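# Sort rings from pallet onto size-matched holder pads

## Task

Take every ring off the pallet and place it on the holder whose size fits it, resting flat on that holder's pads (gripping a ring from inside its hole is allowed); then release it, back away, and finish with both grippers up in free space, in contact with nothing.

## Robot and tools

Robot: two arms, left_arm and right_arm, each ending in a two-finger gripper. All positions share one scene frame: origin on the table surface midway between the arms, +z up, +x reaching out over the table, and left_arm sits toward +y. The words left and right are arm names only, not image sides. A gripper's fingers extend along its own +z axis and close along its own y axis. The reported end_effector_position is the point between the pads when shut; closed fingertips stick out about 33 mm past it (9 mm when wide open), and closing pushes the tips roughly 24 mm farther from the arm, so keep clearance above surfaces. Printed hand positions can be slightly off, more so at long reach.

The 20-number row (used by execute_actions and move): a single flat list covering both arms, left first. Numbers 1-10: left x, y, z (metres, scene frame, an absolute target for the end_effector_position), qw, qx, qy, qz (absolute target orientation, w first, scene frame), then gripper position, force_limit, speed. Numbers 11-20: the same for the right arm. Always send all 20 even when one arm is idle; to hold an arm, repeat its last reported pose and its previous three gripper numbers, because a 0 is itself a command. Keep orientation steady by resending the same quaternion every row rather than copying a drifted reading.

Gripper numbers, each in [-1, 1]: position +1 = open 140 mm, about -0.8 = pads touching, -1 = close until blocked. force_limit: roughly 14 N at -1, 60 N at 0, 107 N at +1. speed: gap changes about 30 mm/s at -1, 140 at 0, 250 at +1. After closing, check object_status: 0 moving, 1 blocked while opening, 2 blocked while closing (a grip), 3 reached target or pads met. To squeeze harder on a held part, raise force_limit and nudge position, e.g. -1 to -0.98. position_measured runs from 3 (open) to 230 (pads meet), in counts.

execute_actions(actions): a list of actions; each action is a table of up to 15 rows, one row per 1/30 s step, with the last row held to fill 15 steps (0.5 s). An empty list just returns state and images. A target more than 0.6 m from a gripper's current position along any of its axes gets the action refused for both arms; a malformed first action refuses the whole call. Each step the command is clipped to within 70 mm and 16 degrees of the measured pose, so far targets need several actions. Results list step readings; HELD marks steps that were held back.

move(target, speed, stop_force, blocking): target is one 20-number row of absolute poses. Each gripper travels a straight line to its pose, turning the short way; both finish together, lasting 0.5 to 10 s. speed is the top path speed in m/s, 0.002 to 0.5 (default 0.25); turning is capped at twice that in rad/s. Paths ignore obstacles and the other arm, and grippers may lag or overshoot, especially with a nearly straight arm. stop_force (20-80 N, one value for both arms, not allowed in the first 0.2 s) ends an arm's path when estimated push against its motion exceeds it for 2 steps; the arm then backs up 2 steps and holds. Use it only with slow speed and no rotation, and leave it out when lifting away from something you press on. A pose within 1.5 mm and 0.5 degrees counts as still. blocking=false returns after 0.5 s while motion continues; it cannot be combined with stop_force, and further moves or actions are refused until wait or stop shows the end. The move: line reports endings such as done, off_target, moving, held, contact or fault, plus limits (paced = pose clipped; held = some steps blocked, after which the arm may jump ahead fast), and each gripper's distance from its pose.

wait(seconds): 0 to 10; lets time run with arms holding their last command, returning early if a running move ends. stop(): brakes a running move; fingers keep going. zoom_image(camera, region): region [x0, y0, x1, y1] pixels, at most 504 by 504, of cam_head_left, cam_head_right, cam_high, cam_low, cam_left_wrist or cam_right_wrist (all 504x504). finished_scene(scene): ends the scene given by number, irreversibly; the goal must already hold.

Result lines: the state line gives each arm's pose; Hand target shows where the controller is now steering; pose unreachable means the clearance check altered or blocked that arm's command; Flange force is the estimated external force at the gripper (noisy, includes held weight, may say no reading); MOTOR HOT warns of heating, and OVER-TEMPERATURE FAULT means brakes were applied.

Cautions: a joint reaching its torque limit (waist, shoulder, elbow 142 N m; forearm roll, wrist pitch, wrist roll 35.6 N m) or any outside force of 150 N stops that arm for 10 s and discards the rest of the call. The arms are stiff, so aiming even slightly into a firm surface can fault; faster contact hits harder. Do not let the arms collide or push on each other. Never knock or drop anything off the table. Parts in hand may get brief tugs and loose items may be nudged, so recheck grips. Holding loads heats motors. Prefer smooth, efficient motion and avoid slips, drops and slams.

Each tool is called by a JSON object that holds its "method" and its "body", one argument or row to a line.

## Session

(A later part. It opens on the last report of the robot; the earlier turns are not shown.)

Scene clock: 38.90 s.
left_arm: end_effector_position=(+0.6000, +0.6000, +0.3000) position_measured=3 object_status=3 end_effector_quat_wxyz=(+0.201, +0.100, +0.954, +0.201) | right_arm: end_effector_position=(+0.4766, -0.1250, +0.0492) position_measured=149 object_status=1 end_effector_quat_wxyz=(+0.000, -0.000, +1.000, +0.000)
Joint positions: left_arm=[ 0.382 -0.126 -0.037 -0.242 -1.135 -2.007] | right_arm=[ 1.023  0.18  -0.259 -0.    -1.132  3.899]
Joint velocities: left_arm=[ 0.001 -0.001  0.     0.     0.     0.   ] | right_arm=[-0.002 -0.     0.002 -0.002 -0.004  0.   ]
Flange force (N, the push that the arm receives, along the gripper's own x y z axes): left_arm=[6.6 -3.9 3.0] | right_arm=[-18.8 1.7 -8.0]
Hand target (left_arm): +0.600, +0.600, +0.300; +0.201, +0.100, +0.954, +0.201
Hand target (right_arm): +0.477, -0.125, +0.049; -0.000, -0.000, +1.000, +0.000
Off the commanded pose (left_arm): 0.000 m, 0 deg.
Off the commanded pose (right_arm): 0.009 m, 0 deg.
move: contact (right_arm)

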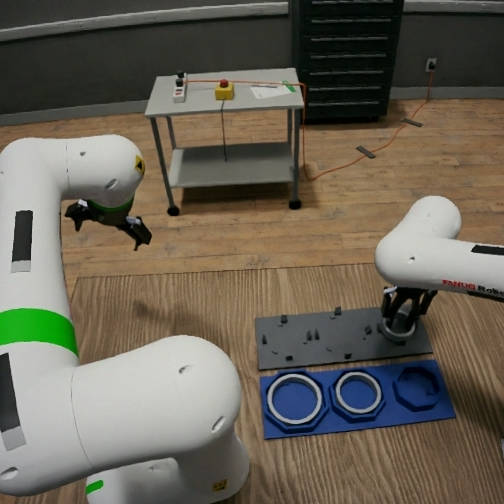

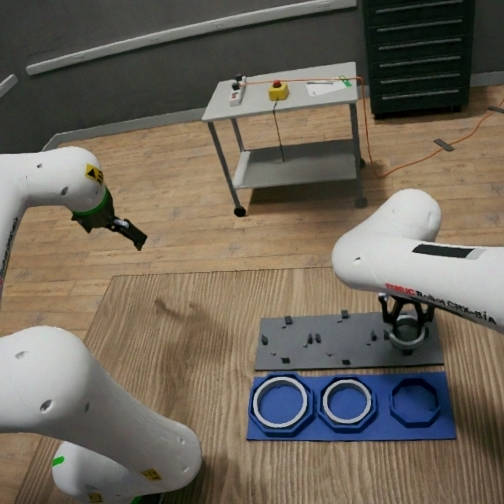

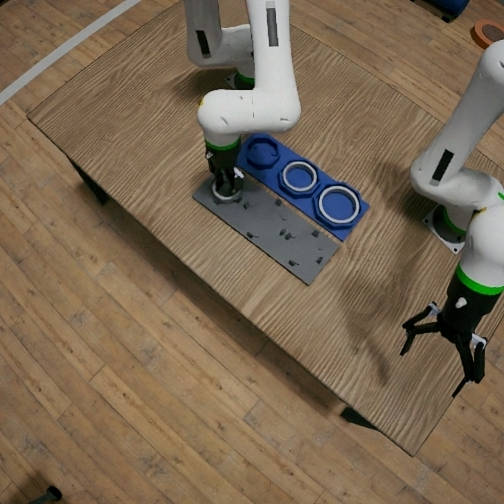

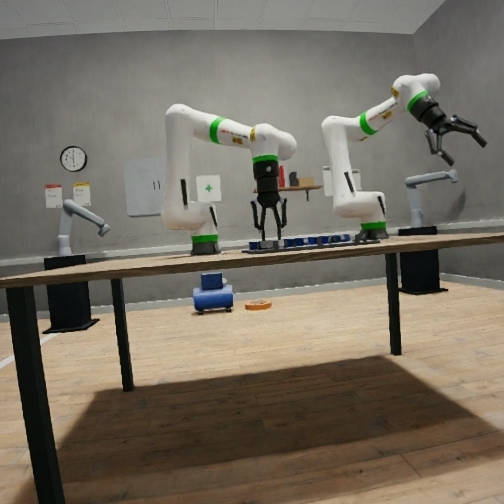

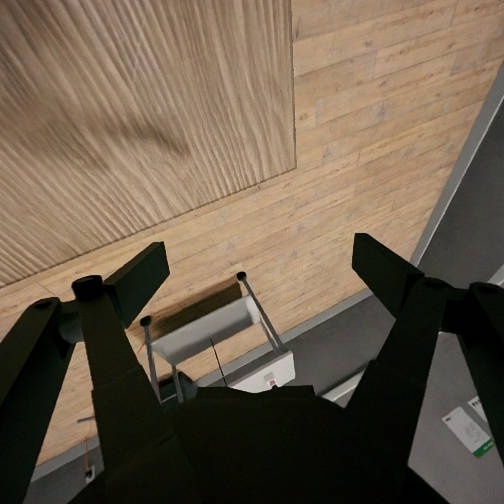

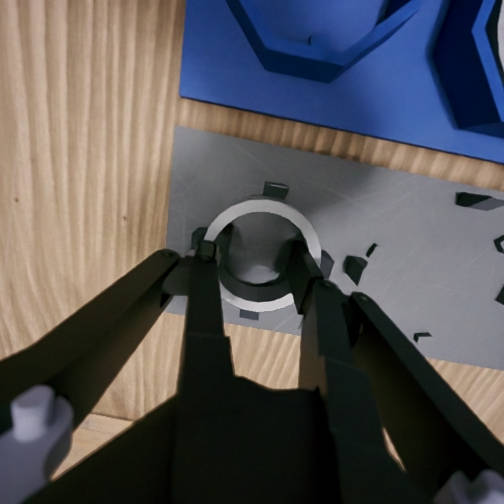

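{"method": "move", "body": {
  "target": [0.6,0.6,0.3,0.2,0.1,0.95,0.2,1,0,0,0.4775,-0.125,0.0495,0,0,1,0,1,0.3,-0.5],
  "speed": 0.01
}}

{"method": "move", "body": {
  "target": [0.6,0.6,0.3,0.2,0.1,0.95,0.2,1,0,0,0.4775,-0.125,0.04,0,0,1,0,1,0.3,-0.5],
  "speed": 0.004,
  "stop_force": 20
}}

{"method": "execute_actions", "body": {
  "actions": [
    [[0.6,0.6,0.3,0.2,0.1,0.95,0.2,1,0,0,0.4775,-0.125,0.0495,0,0,1,0,-0.4,0.3,0]]
  ]
}}

{"method": "move", "body": {
  "target": [0.6,0.6,0.3,0.2,0.1,0.95,0.2,1,0,0,0.4775,-0.125,0.09,0,0,1,0,-0.4,0.3,0]
}}

{"method": "move", "body": {
  "target": [0.6,0.6,0.3,0.2,0.1,0.95,0.2,1,0,0,0.302,0.012,0.08,0,0,1,0,-0.4,0.3,0]
}}

{"method": "move", "body": {
  "target": [0.6,0.6,0.3,0.2,0.1,0.95,0.2,1,0,0,0.302,0.012,0.055,0,0,1,0,-0.4,0.3,0],
  "speed": 0.08
}}

{"method": "zoom_image", "body": {
  "camera": "cam_high",
  "region": [185,150,275,230]
}}

Scene clock: 41.40 s.
left_arm: end_effector_position=(+0.6000, +0.6000, +0.3000) position_measured=3 object_status=3 end_effector_quat_wxyz=(+0.201, +0.100, +0.954, +0.201) | right_arm: end_effector_position=(+0.4774, -0.1250, +0.0495) position_measured=149 object_status=1 end_effector_quat_wxyz=(-0.000, +0.000, +1.000, +0.000)
Joint positions: left_arm=[ 0.382 -0.126 -0.037 -0.242 -1.135 -2.007] | right_arm=[ 1.021  0.182 -0.256 -0.    -1.133  3.9  ]
Joint velocities: left_arm=[ 0.001  0.     0.     0.    -0.     0.   ] | right_arm=[ 0.    -0.001  0.001 -0.002  0.     0.001]
Flange force (N, the push that the arm receives, along the gripper's own x y z axes): left_arm=[0.4 -5.0 1.4] | right_arm=[2.1 3.6 -9.8]
Hand target (left_arm): +0.600, +0.600, +0.300; +0.201, +0.100, +0.954, +0.201
Hand target (right_arm): +0.477, -0.125, +0.050; -0.000, +0.000, +1.000, -0.000
Off the commanded pose (left_arm): 0.000 m, 0 deg.
Off the commanded pose (right_arm): 0.000 m, 0 deg.
move: done

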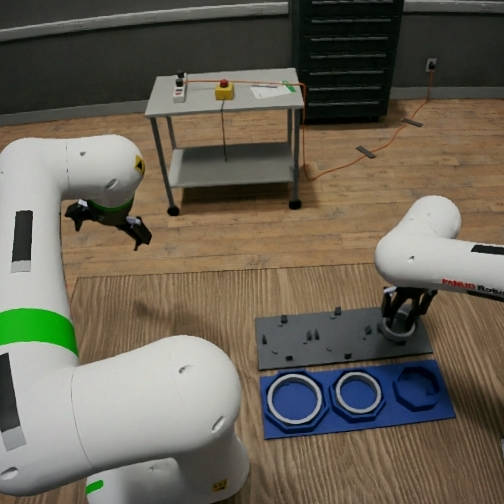

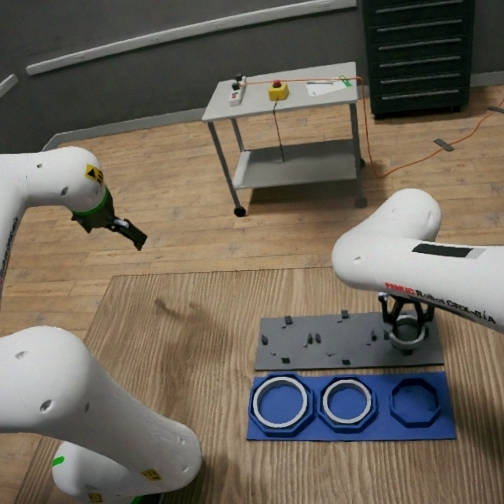

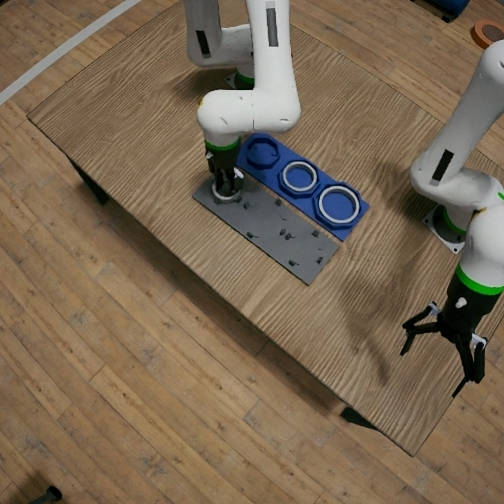

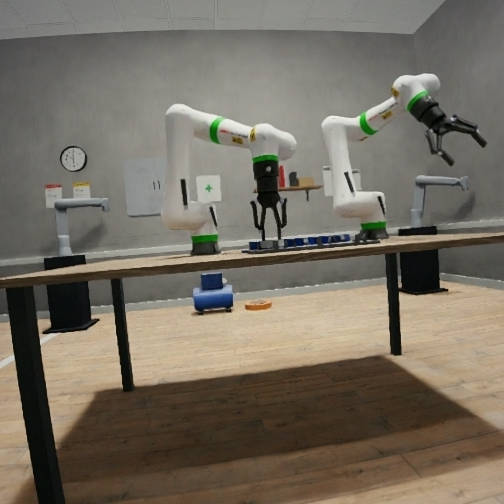

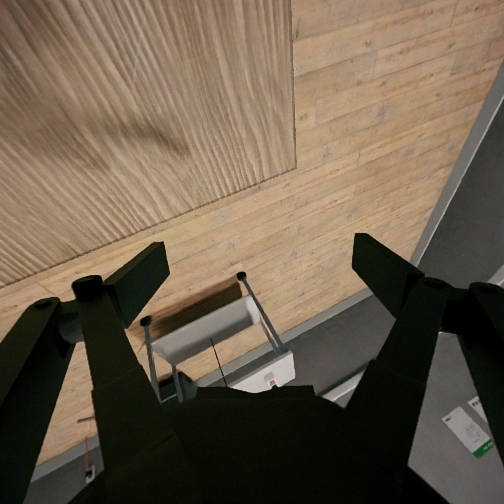

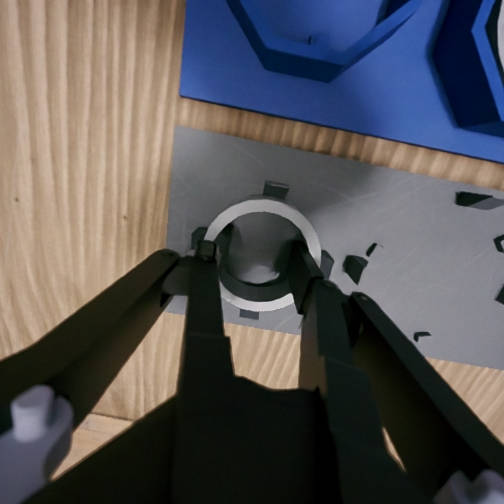

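Scene clock: 41.90 s.
left_arm: end_effector_position=(+0.6000, +0.6000, +0.3000) position_measured=3 object_status=3 end_effector_quat_wxyz=(+0.201, +0.100, +0.954, +0.201) | right_arm: end_effector_position=(+0.4775, -0.1250, +0.0488) position_measured=149 object_status=1 end_effector_quat_wxyz=(-0.000, +0.000, +1.000, +0.000)
Joint positions: left_arm=[ 0.382 -0.126 -0.037 -0.242 -1.135 -2.007] | right_arm=[ 1.021  0.182 -0.257 -0.    -1.132  3.9  ]
Joint velocities: left_arm=[ 0.001  0.001 -0.    -0.    -0.     0.   ] | right_arm=[ 0.001  0.     0.002 -0.001 -0.004 -0.001]
Flange force (N, the push that the arm receives, along the gripper's own x y z axes): left_arm=[3.6 -4.7 0.3] | right_arm=[11.9 -1.4 -46.0]
Hand target (left_arm): +0.600, +0.600, +0.300; +0.201, +0.100, +0.954, +0.201
Hand target (right_arm): +0.477, -0.125, +0.049; -0.000, +0.000, +1.000, -0.000
Off the commanded pose (left_arm): 0.000 m, 0 deg.
Off the commanded pose (right_arm): 0.009 m, 0 deg.
move: contact (right_arm)

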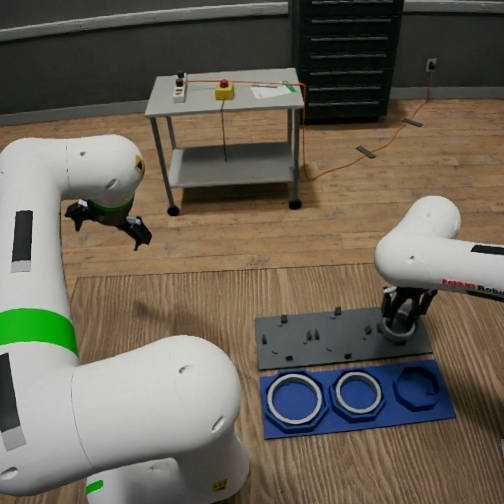

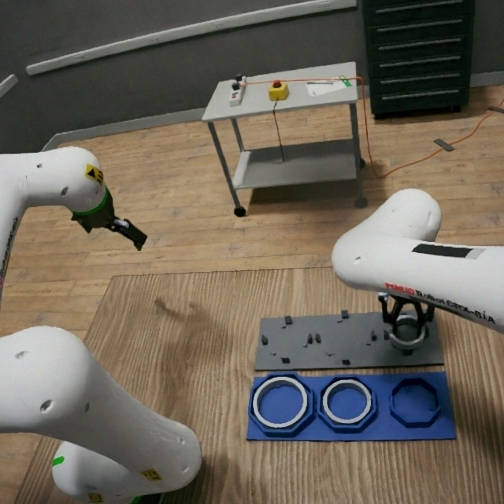

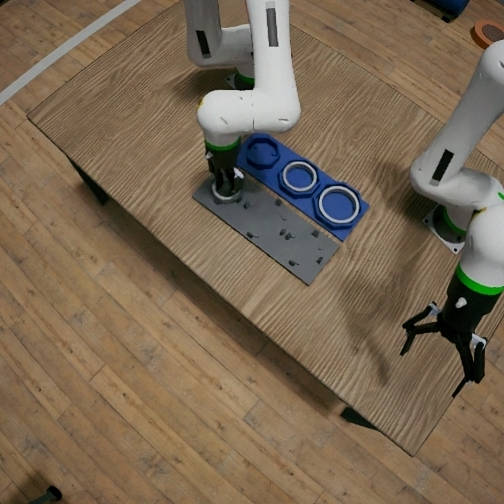

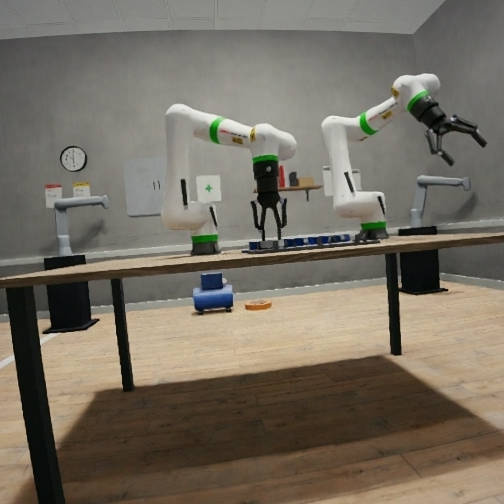

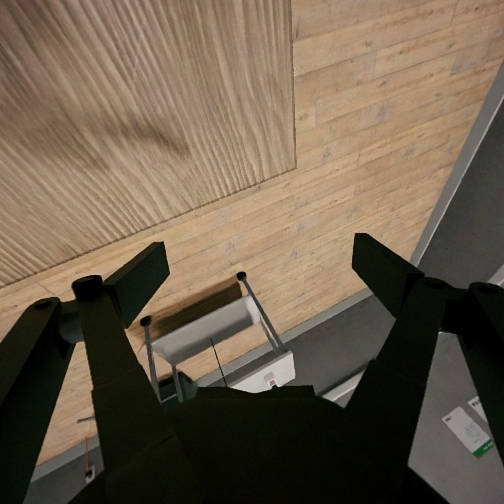

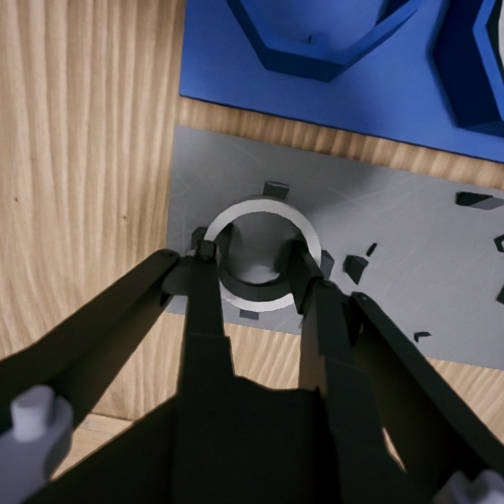

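Scene clock: 42.40 s.
left_arm: end_effector_position=(+0.6000, +0.6000, +0.3000) position_measured=3 object_status=3 end_effector_quat_wxyz=(+0.201, +0.100, +0.954, +0.201) | right_arm: end_effector_position=(+0.4775, -0.1250, +0.0495) position_measured=179 object_status=3 end_effector_quat_wxyz=(-0.000, +0.000, +1.000, +0.000)
Joint positions: left_arm=[ 0.382 -0.126 -0.037 -0.242 -1.135 -2.007] | right_arm=[ 1.021  0.182 -0.256 -0.    -1.133  3.9  ]
Joint velocities: left_arm=[-0.  0.  0. -0. -0. -0.] | right_arm=[ 0.001 -0.    -0.     0.001  0.001 -0.002]
Flange force (N, the push that the arm receives, along the gripper's own x y z axes): left_arm=[5.8 -7.1 1.7] | right_arm=[-4.3 1.3 0.7]
Hand target (left_arm): +0.600, +0.600, +0.300; +0.201, +0.100, +0.954, +0.201
Hand target (right_arm): +0.477, -0.125, +0.049; +0.000, +0.000, +1.000, -0.000
Off the commanded pose (left_arm): 0.000 m, 0 deg.
Off the commanded pose (right_arm): 0.000 m, 0 deg.
Step readings (end_effector_position):
0: left_arm (+0.6000, +0.6000, +0.3000) | right_arm (+0.4775, -0.1250, +0.0488)
1: left_arm (+0.6000, +0.6000, +0.3000) | right_arm (+0.4775, -0.1250, +0.0489)
2: left_arm (+0.6000, +0.6000, +0.3000) | right_arm (+0.4775, -0.1250, +0.0491)
4: left_arm (+0.6000, +0.6000, +0.3000) | right_arm (+0.4775, -0.1250, +0.0492)
8: left_arm (+0.6000, +0.6000, +0.3000) | right_arm (+0.4775, -0.1250, +0.0494)
15: end_effector_position above

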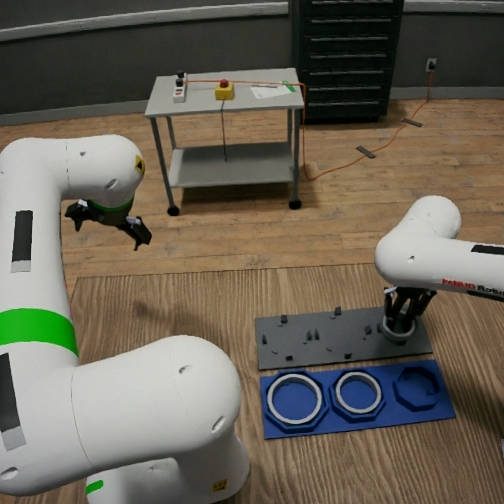

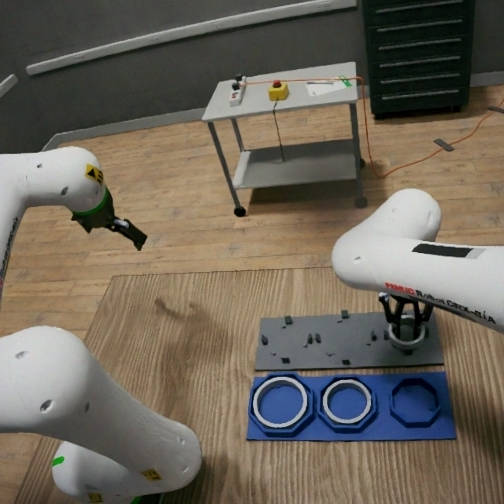

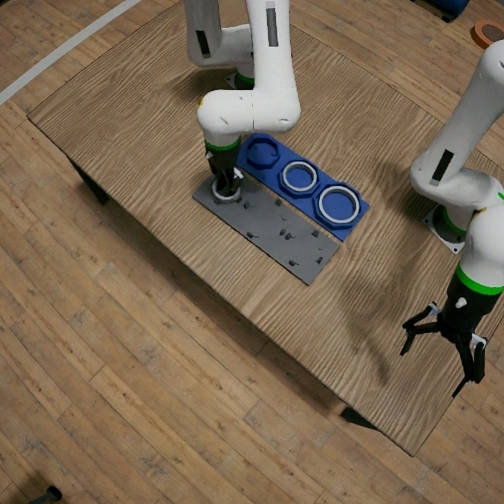

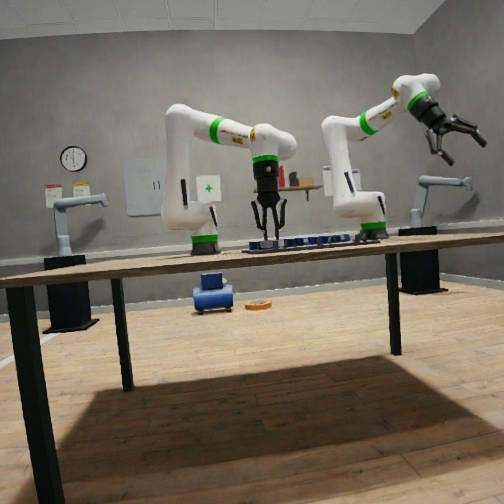

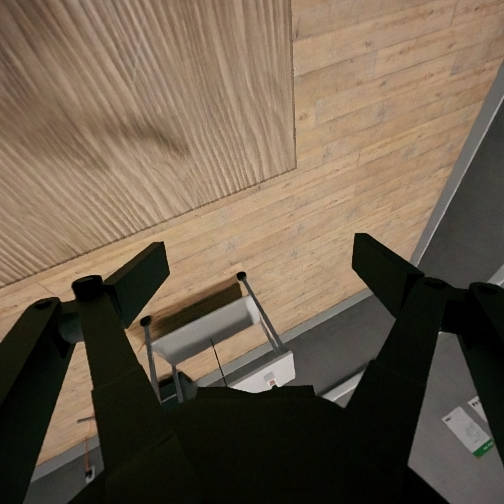

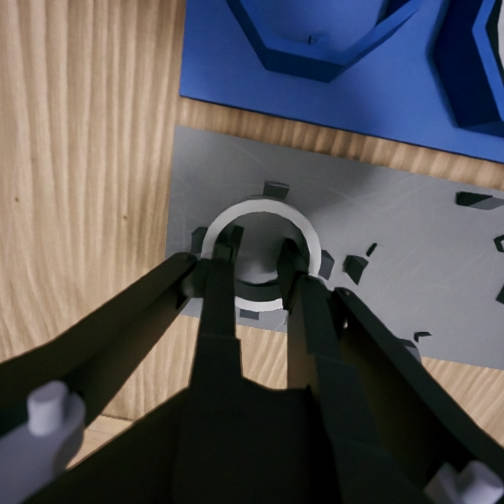

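Scene clock: 43.13 s.
left_arm: end_effector_position=(+0.6000, +0.6000, +0.3000) position_measured=3 object_status=3 end_effector_quat_wxyz=(+0.201, +0.100, +0.954, +0.201) | right_arm: end_effector_position=(+0.4775, -0.1251, +0.0900) position_measured=179 object_status=3 end_effector_quat_wxyz=(+0.000, +0.000, +1.000, -0.000)
Joint positions: left_arm=[ 0.382 -0.126 -0.037 -0.242 -1.135 -2.007] | right_arm=[ 1.021  0.143 -0.199  0.    -1.229  3.9  ]
Joint velocities: left_arm=[-0.     0.001  0.    -0.    -0.    -0.   ] | right_arm=[-0.002 -0.001  0.001  0.001 -0.     0.001]
Flange force (N, the push that the arm receives, along the gripper's own x y z axes): left_arm=[0.9 -2.5 1.5] | right_arm=[-2.8 0.2 0.4]
Hand target (left_arm): +0.600, +0.600, +0.300; +0.201, +0.100, +0.954, +0.201
Hand target (right_arm): +0.477, -0.125, +0.090; +0.000, +0.000, +1.000, -0.000
Off the commanded pose (left_arm): 0.000 m, 0 deg.
Off the commanded pose (right_arm): 0.000 m, 0 deg.
move: done

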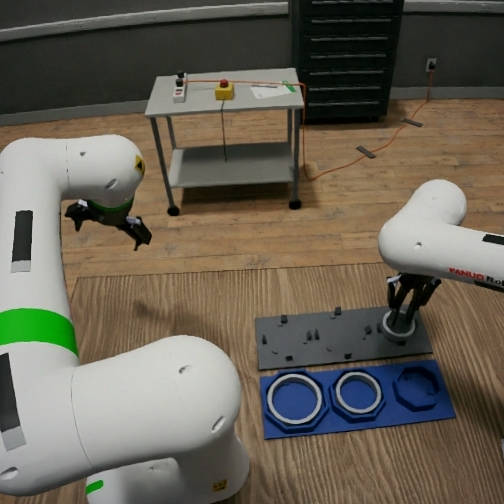

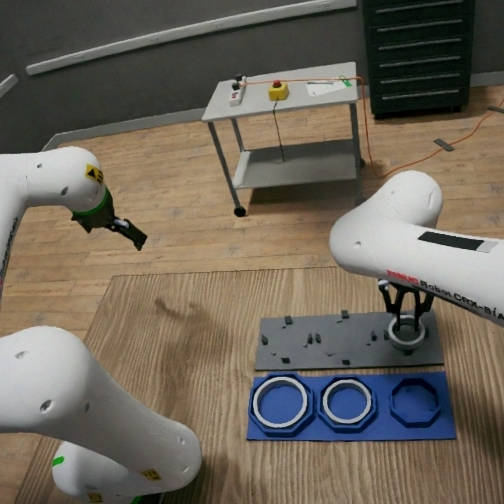

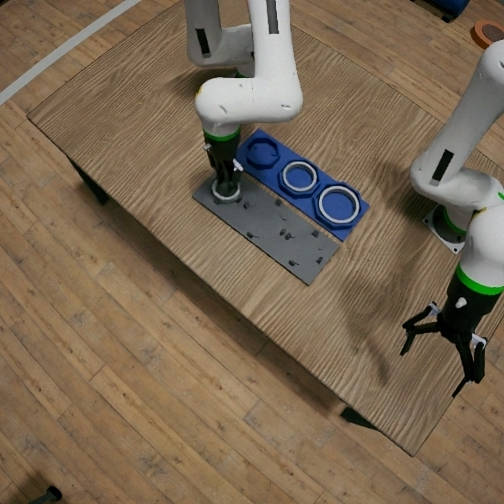

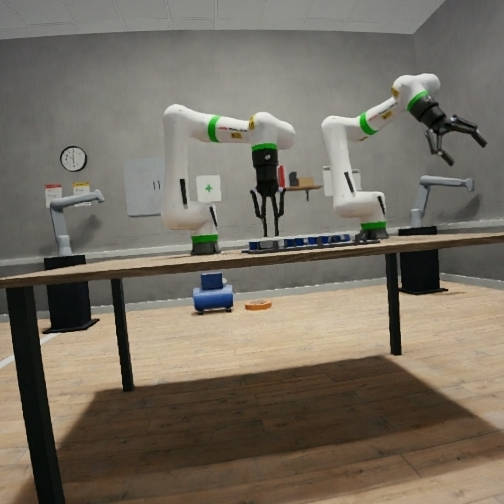

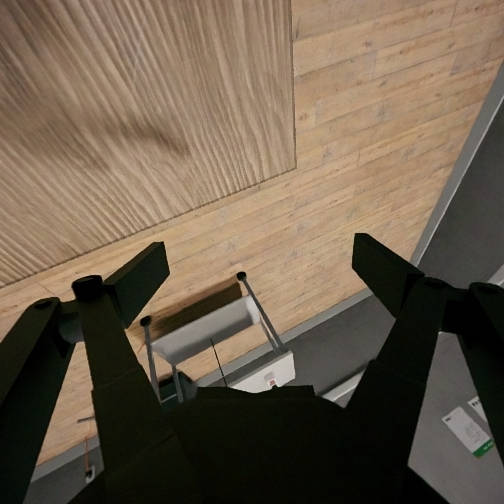

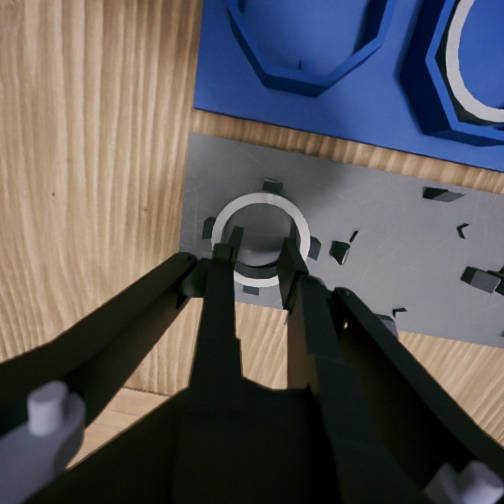

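Scene clock: 44.43 s.
left_arm: end_effector_position=(+0.6000, +0.6000, +0.3000) position_measured=3 object_status=3 end_effector_quat_wxyz=(+0.201, +0.100, +0.954, +0.201) | right_arm: end_effector_position=(+0.3020, +0.0118, +0.0799) position_measured=179 object_status=3 end_effector_quat_wxyz=(+0.000, +0.000, +1.000, +0.001)
Joint positions: left_arm=[ 0.382 -0.126 -0.037 -0.242 -1.135 -2.007] | right_arm=[ 1.517  0.078 -0.297 -0.    -1.195  3.404]
Joint velocities: left_arm=[ 0.     0.002  0.    -0.    -0.    -0.   ] | right_arm=[ 0.003 -0.001 -0.001  0.001  0.    -0.   ]
Flange force (N, the push that the arm receives, along the gripper's own x y z axes): left_arm=[5.3 -6.6 -0.9] | right_arm=[-3.5 2.3 1.4]
Hand target (left_arm): +0.600, +0.600, +0.300; +0.201, +0.100, +0.954, +0.201
Hand target (right_arm): +0.302, +0.012, +0.080; +0.000, -0.000, +1.000, +0.001
Off the commanded pose (left_arm): 0.000 m, 0 deg.
Off the commanded pose (right_arm): 0.000 m, 0 deg.
move: done

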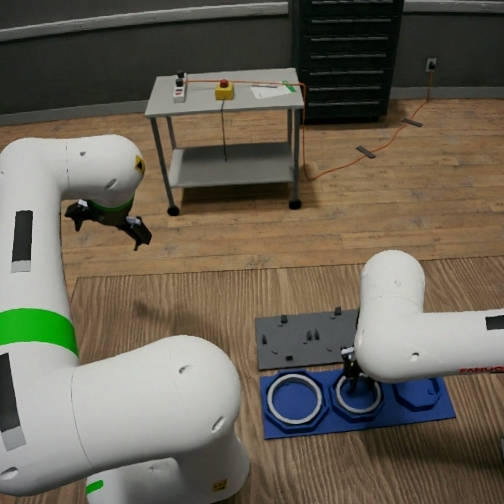

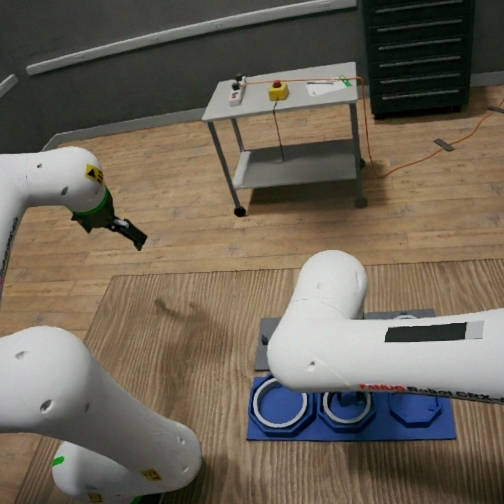

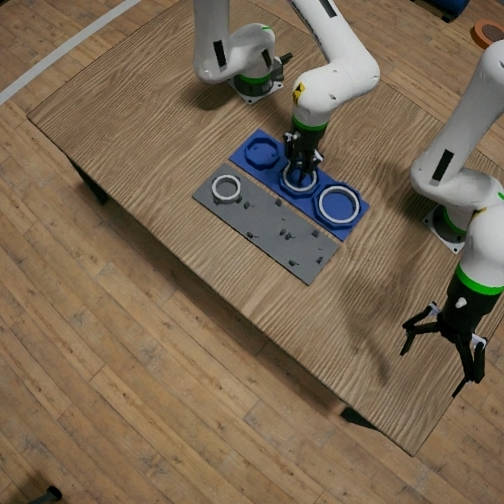

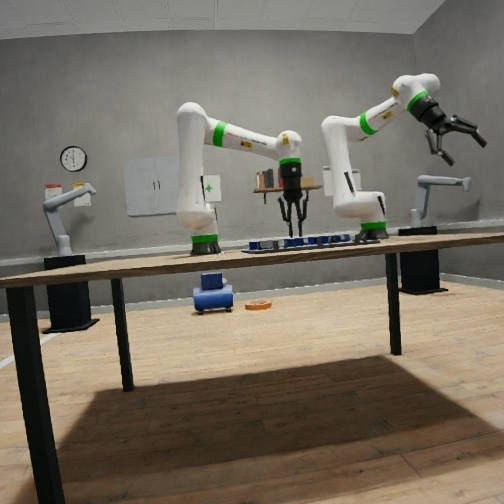

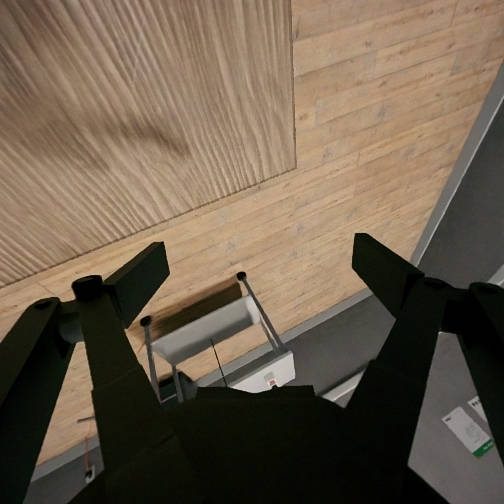

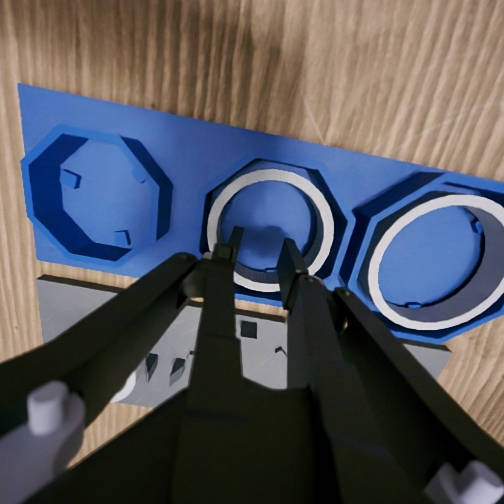

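Scene clock: 45.17 s.
left_arm: end_effector_position=(+0.6000, +0.6000, +0.3000) position_measured=3 object_status=3 end_effector_quat_wxyz=(+0.201, +0.100, +0.954, +0.201) | right_arm: end_effector_position=(+0.3020, +0.0120, +0.0550) position_measured=179 object_status=3 end_effector_quat_wxyz=(-0.000, -0.000, +1.000, +0.000)
Joint positions: left_arm=[ 0.382 -0.126 -0.037 -0.242 -1.135 -2.007] | right_arm=[ 1.517  0.104 -0.331 -0.    -1.136  3.404]
Joint velocities: left_arm=[-0.001 -0.001  0.001  0.     0.    -0.   ] | right_arm=[-0.001 -0.     0.    -0.     0.001 -0.002]
Flange force (N, the push that the arm receives, along the gripper's own x y z axes): left_arm=[6.6 -4.8 4.4] | right_arm=[-3.0 1.6 0.9]
Hand target (left_arm): +0.600, +0.600, +0.300; +0.201, +0.100, +0.954, +0.201
Hand target (right_arm): +0.302, +0.012, +0.055; -0.000, -0.000, +1.000, +0.000
Off the commanded pose (left_arm): 0.000 m, 0 deg.
Off the commanded pose (right_arm): 0.000 m, 0 deg.
move: done

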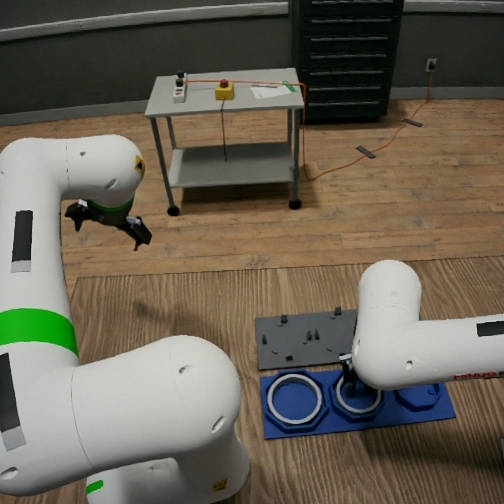

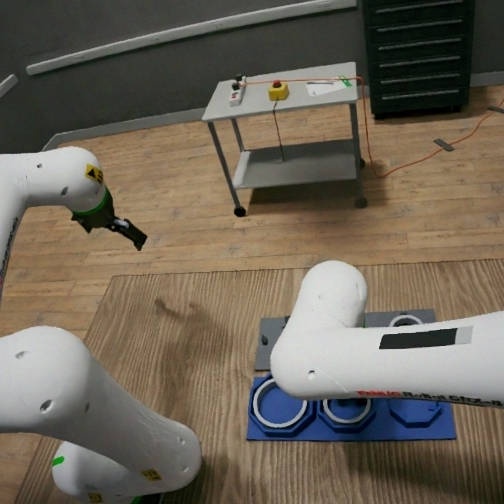

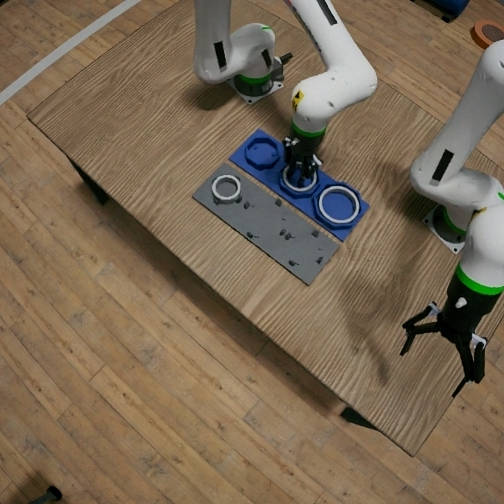

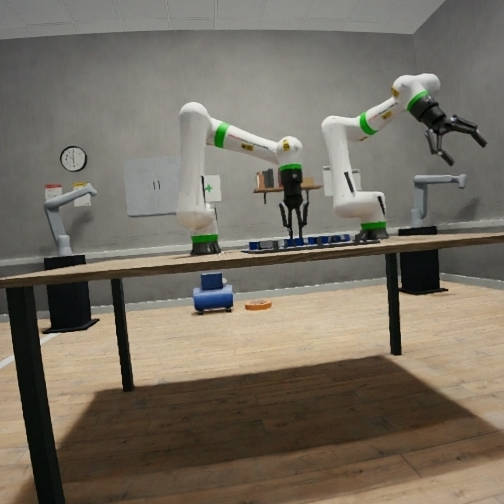

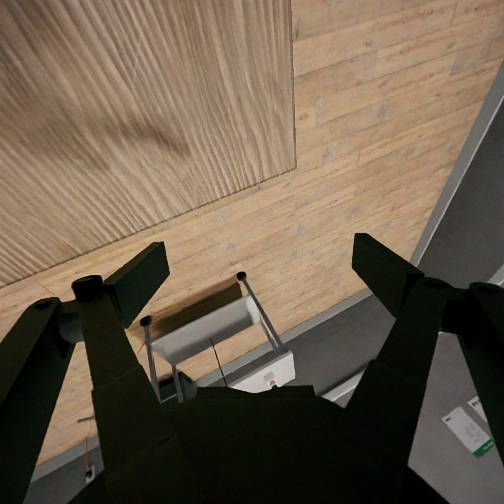

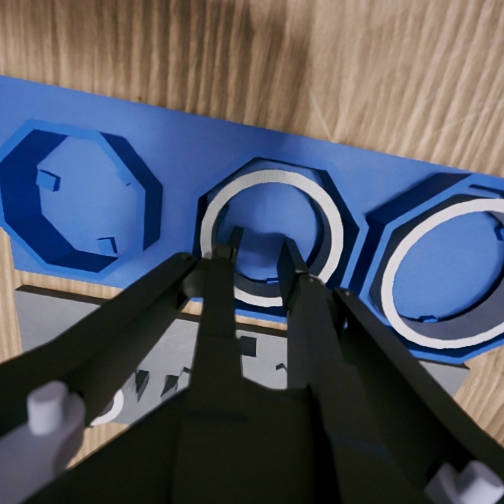

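Region (185, 150, 275, 230) of cam_high's 504x504 image, scaled by 5.600, with more detail than that image has.

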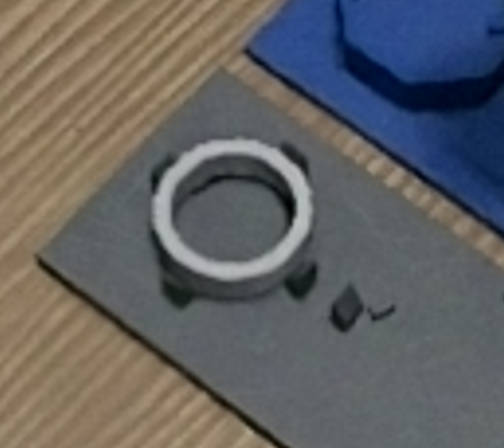

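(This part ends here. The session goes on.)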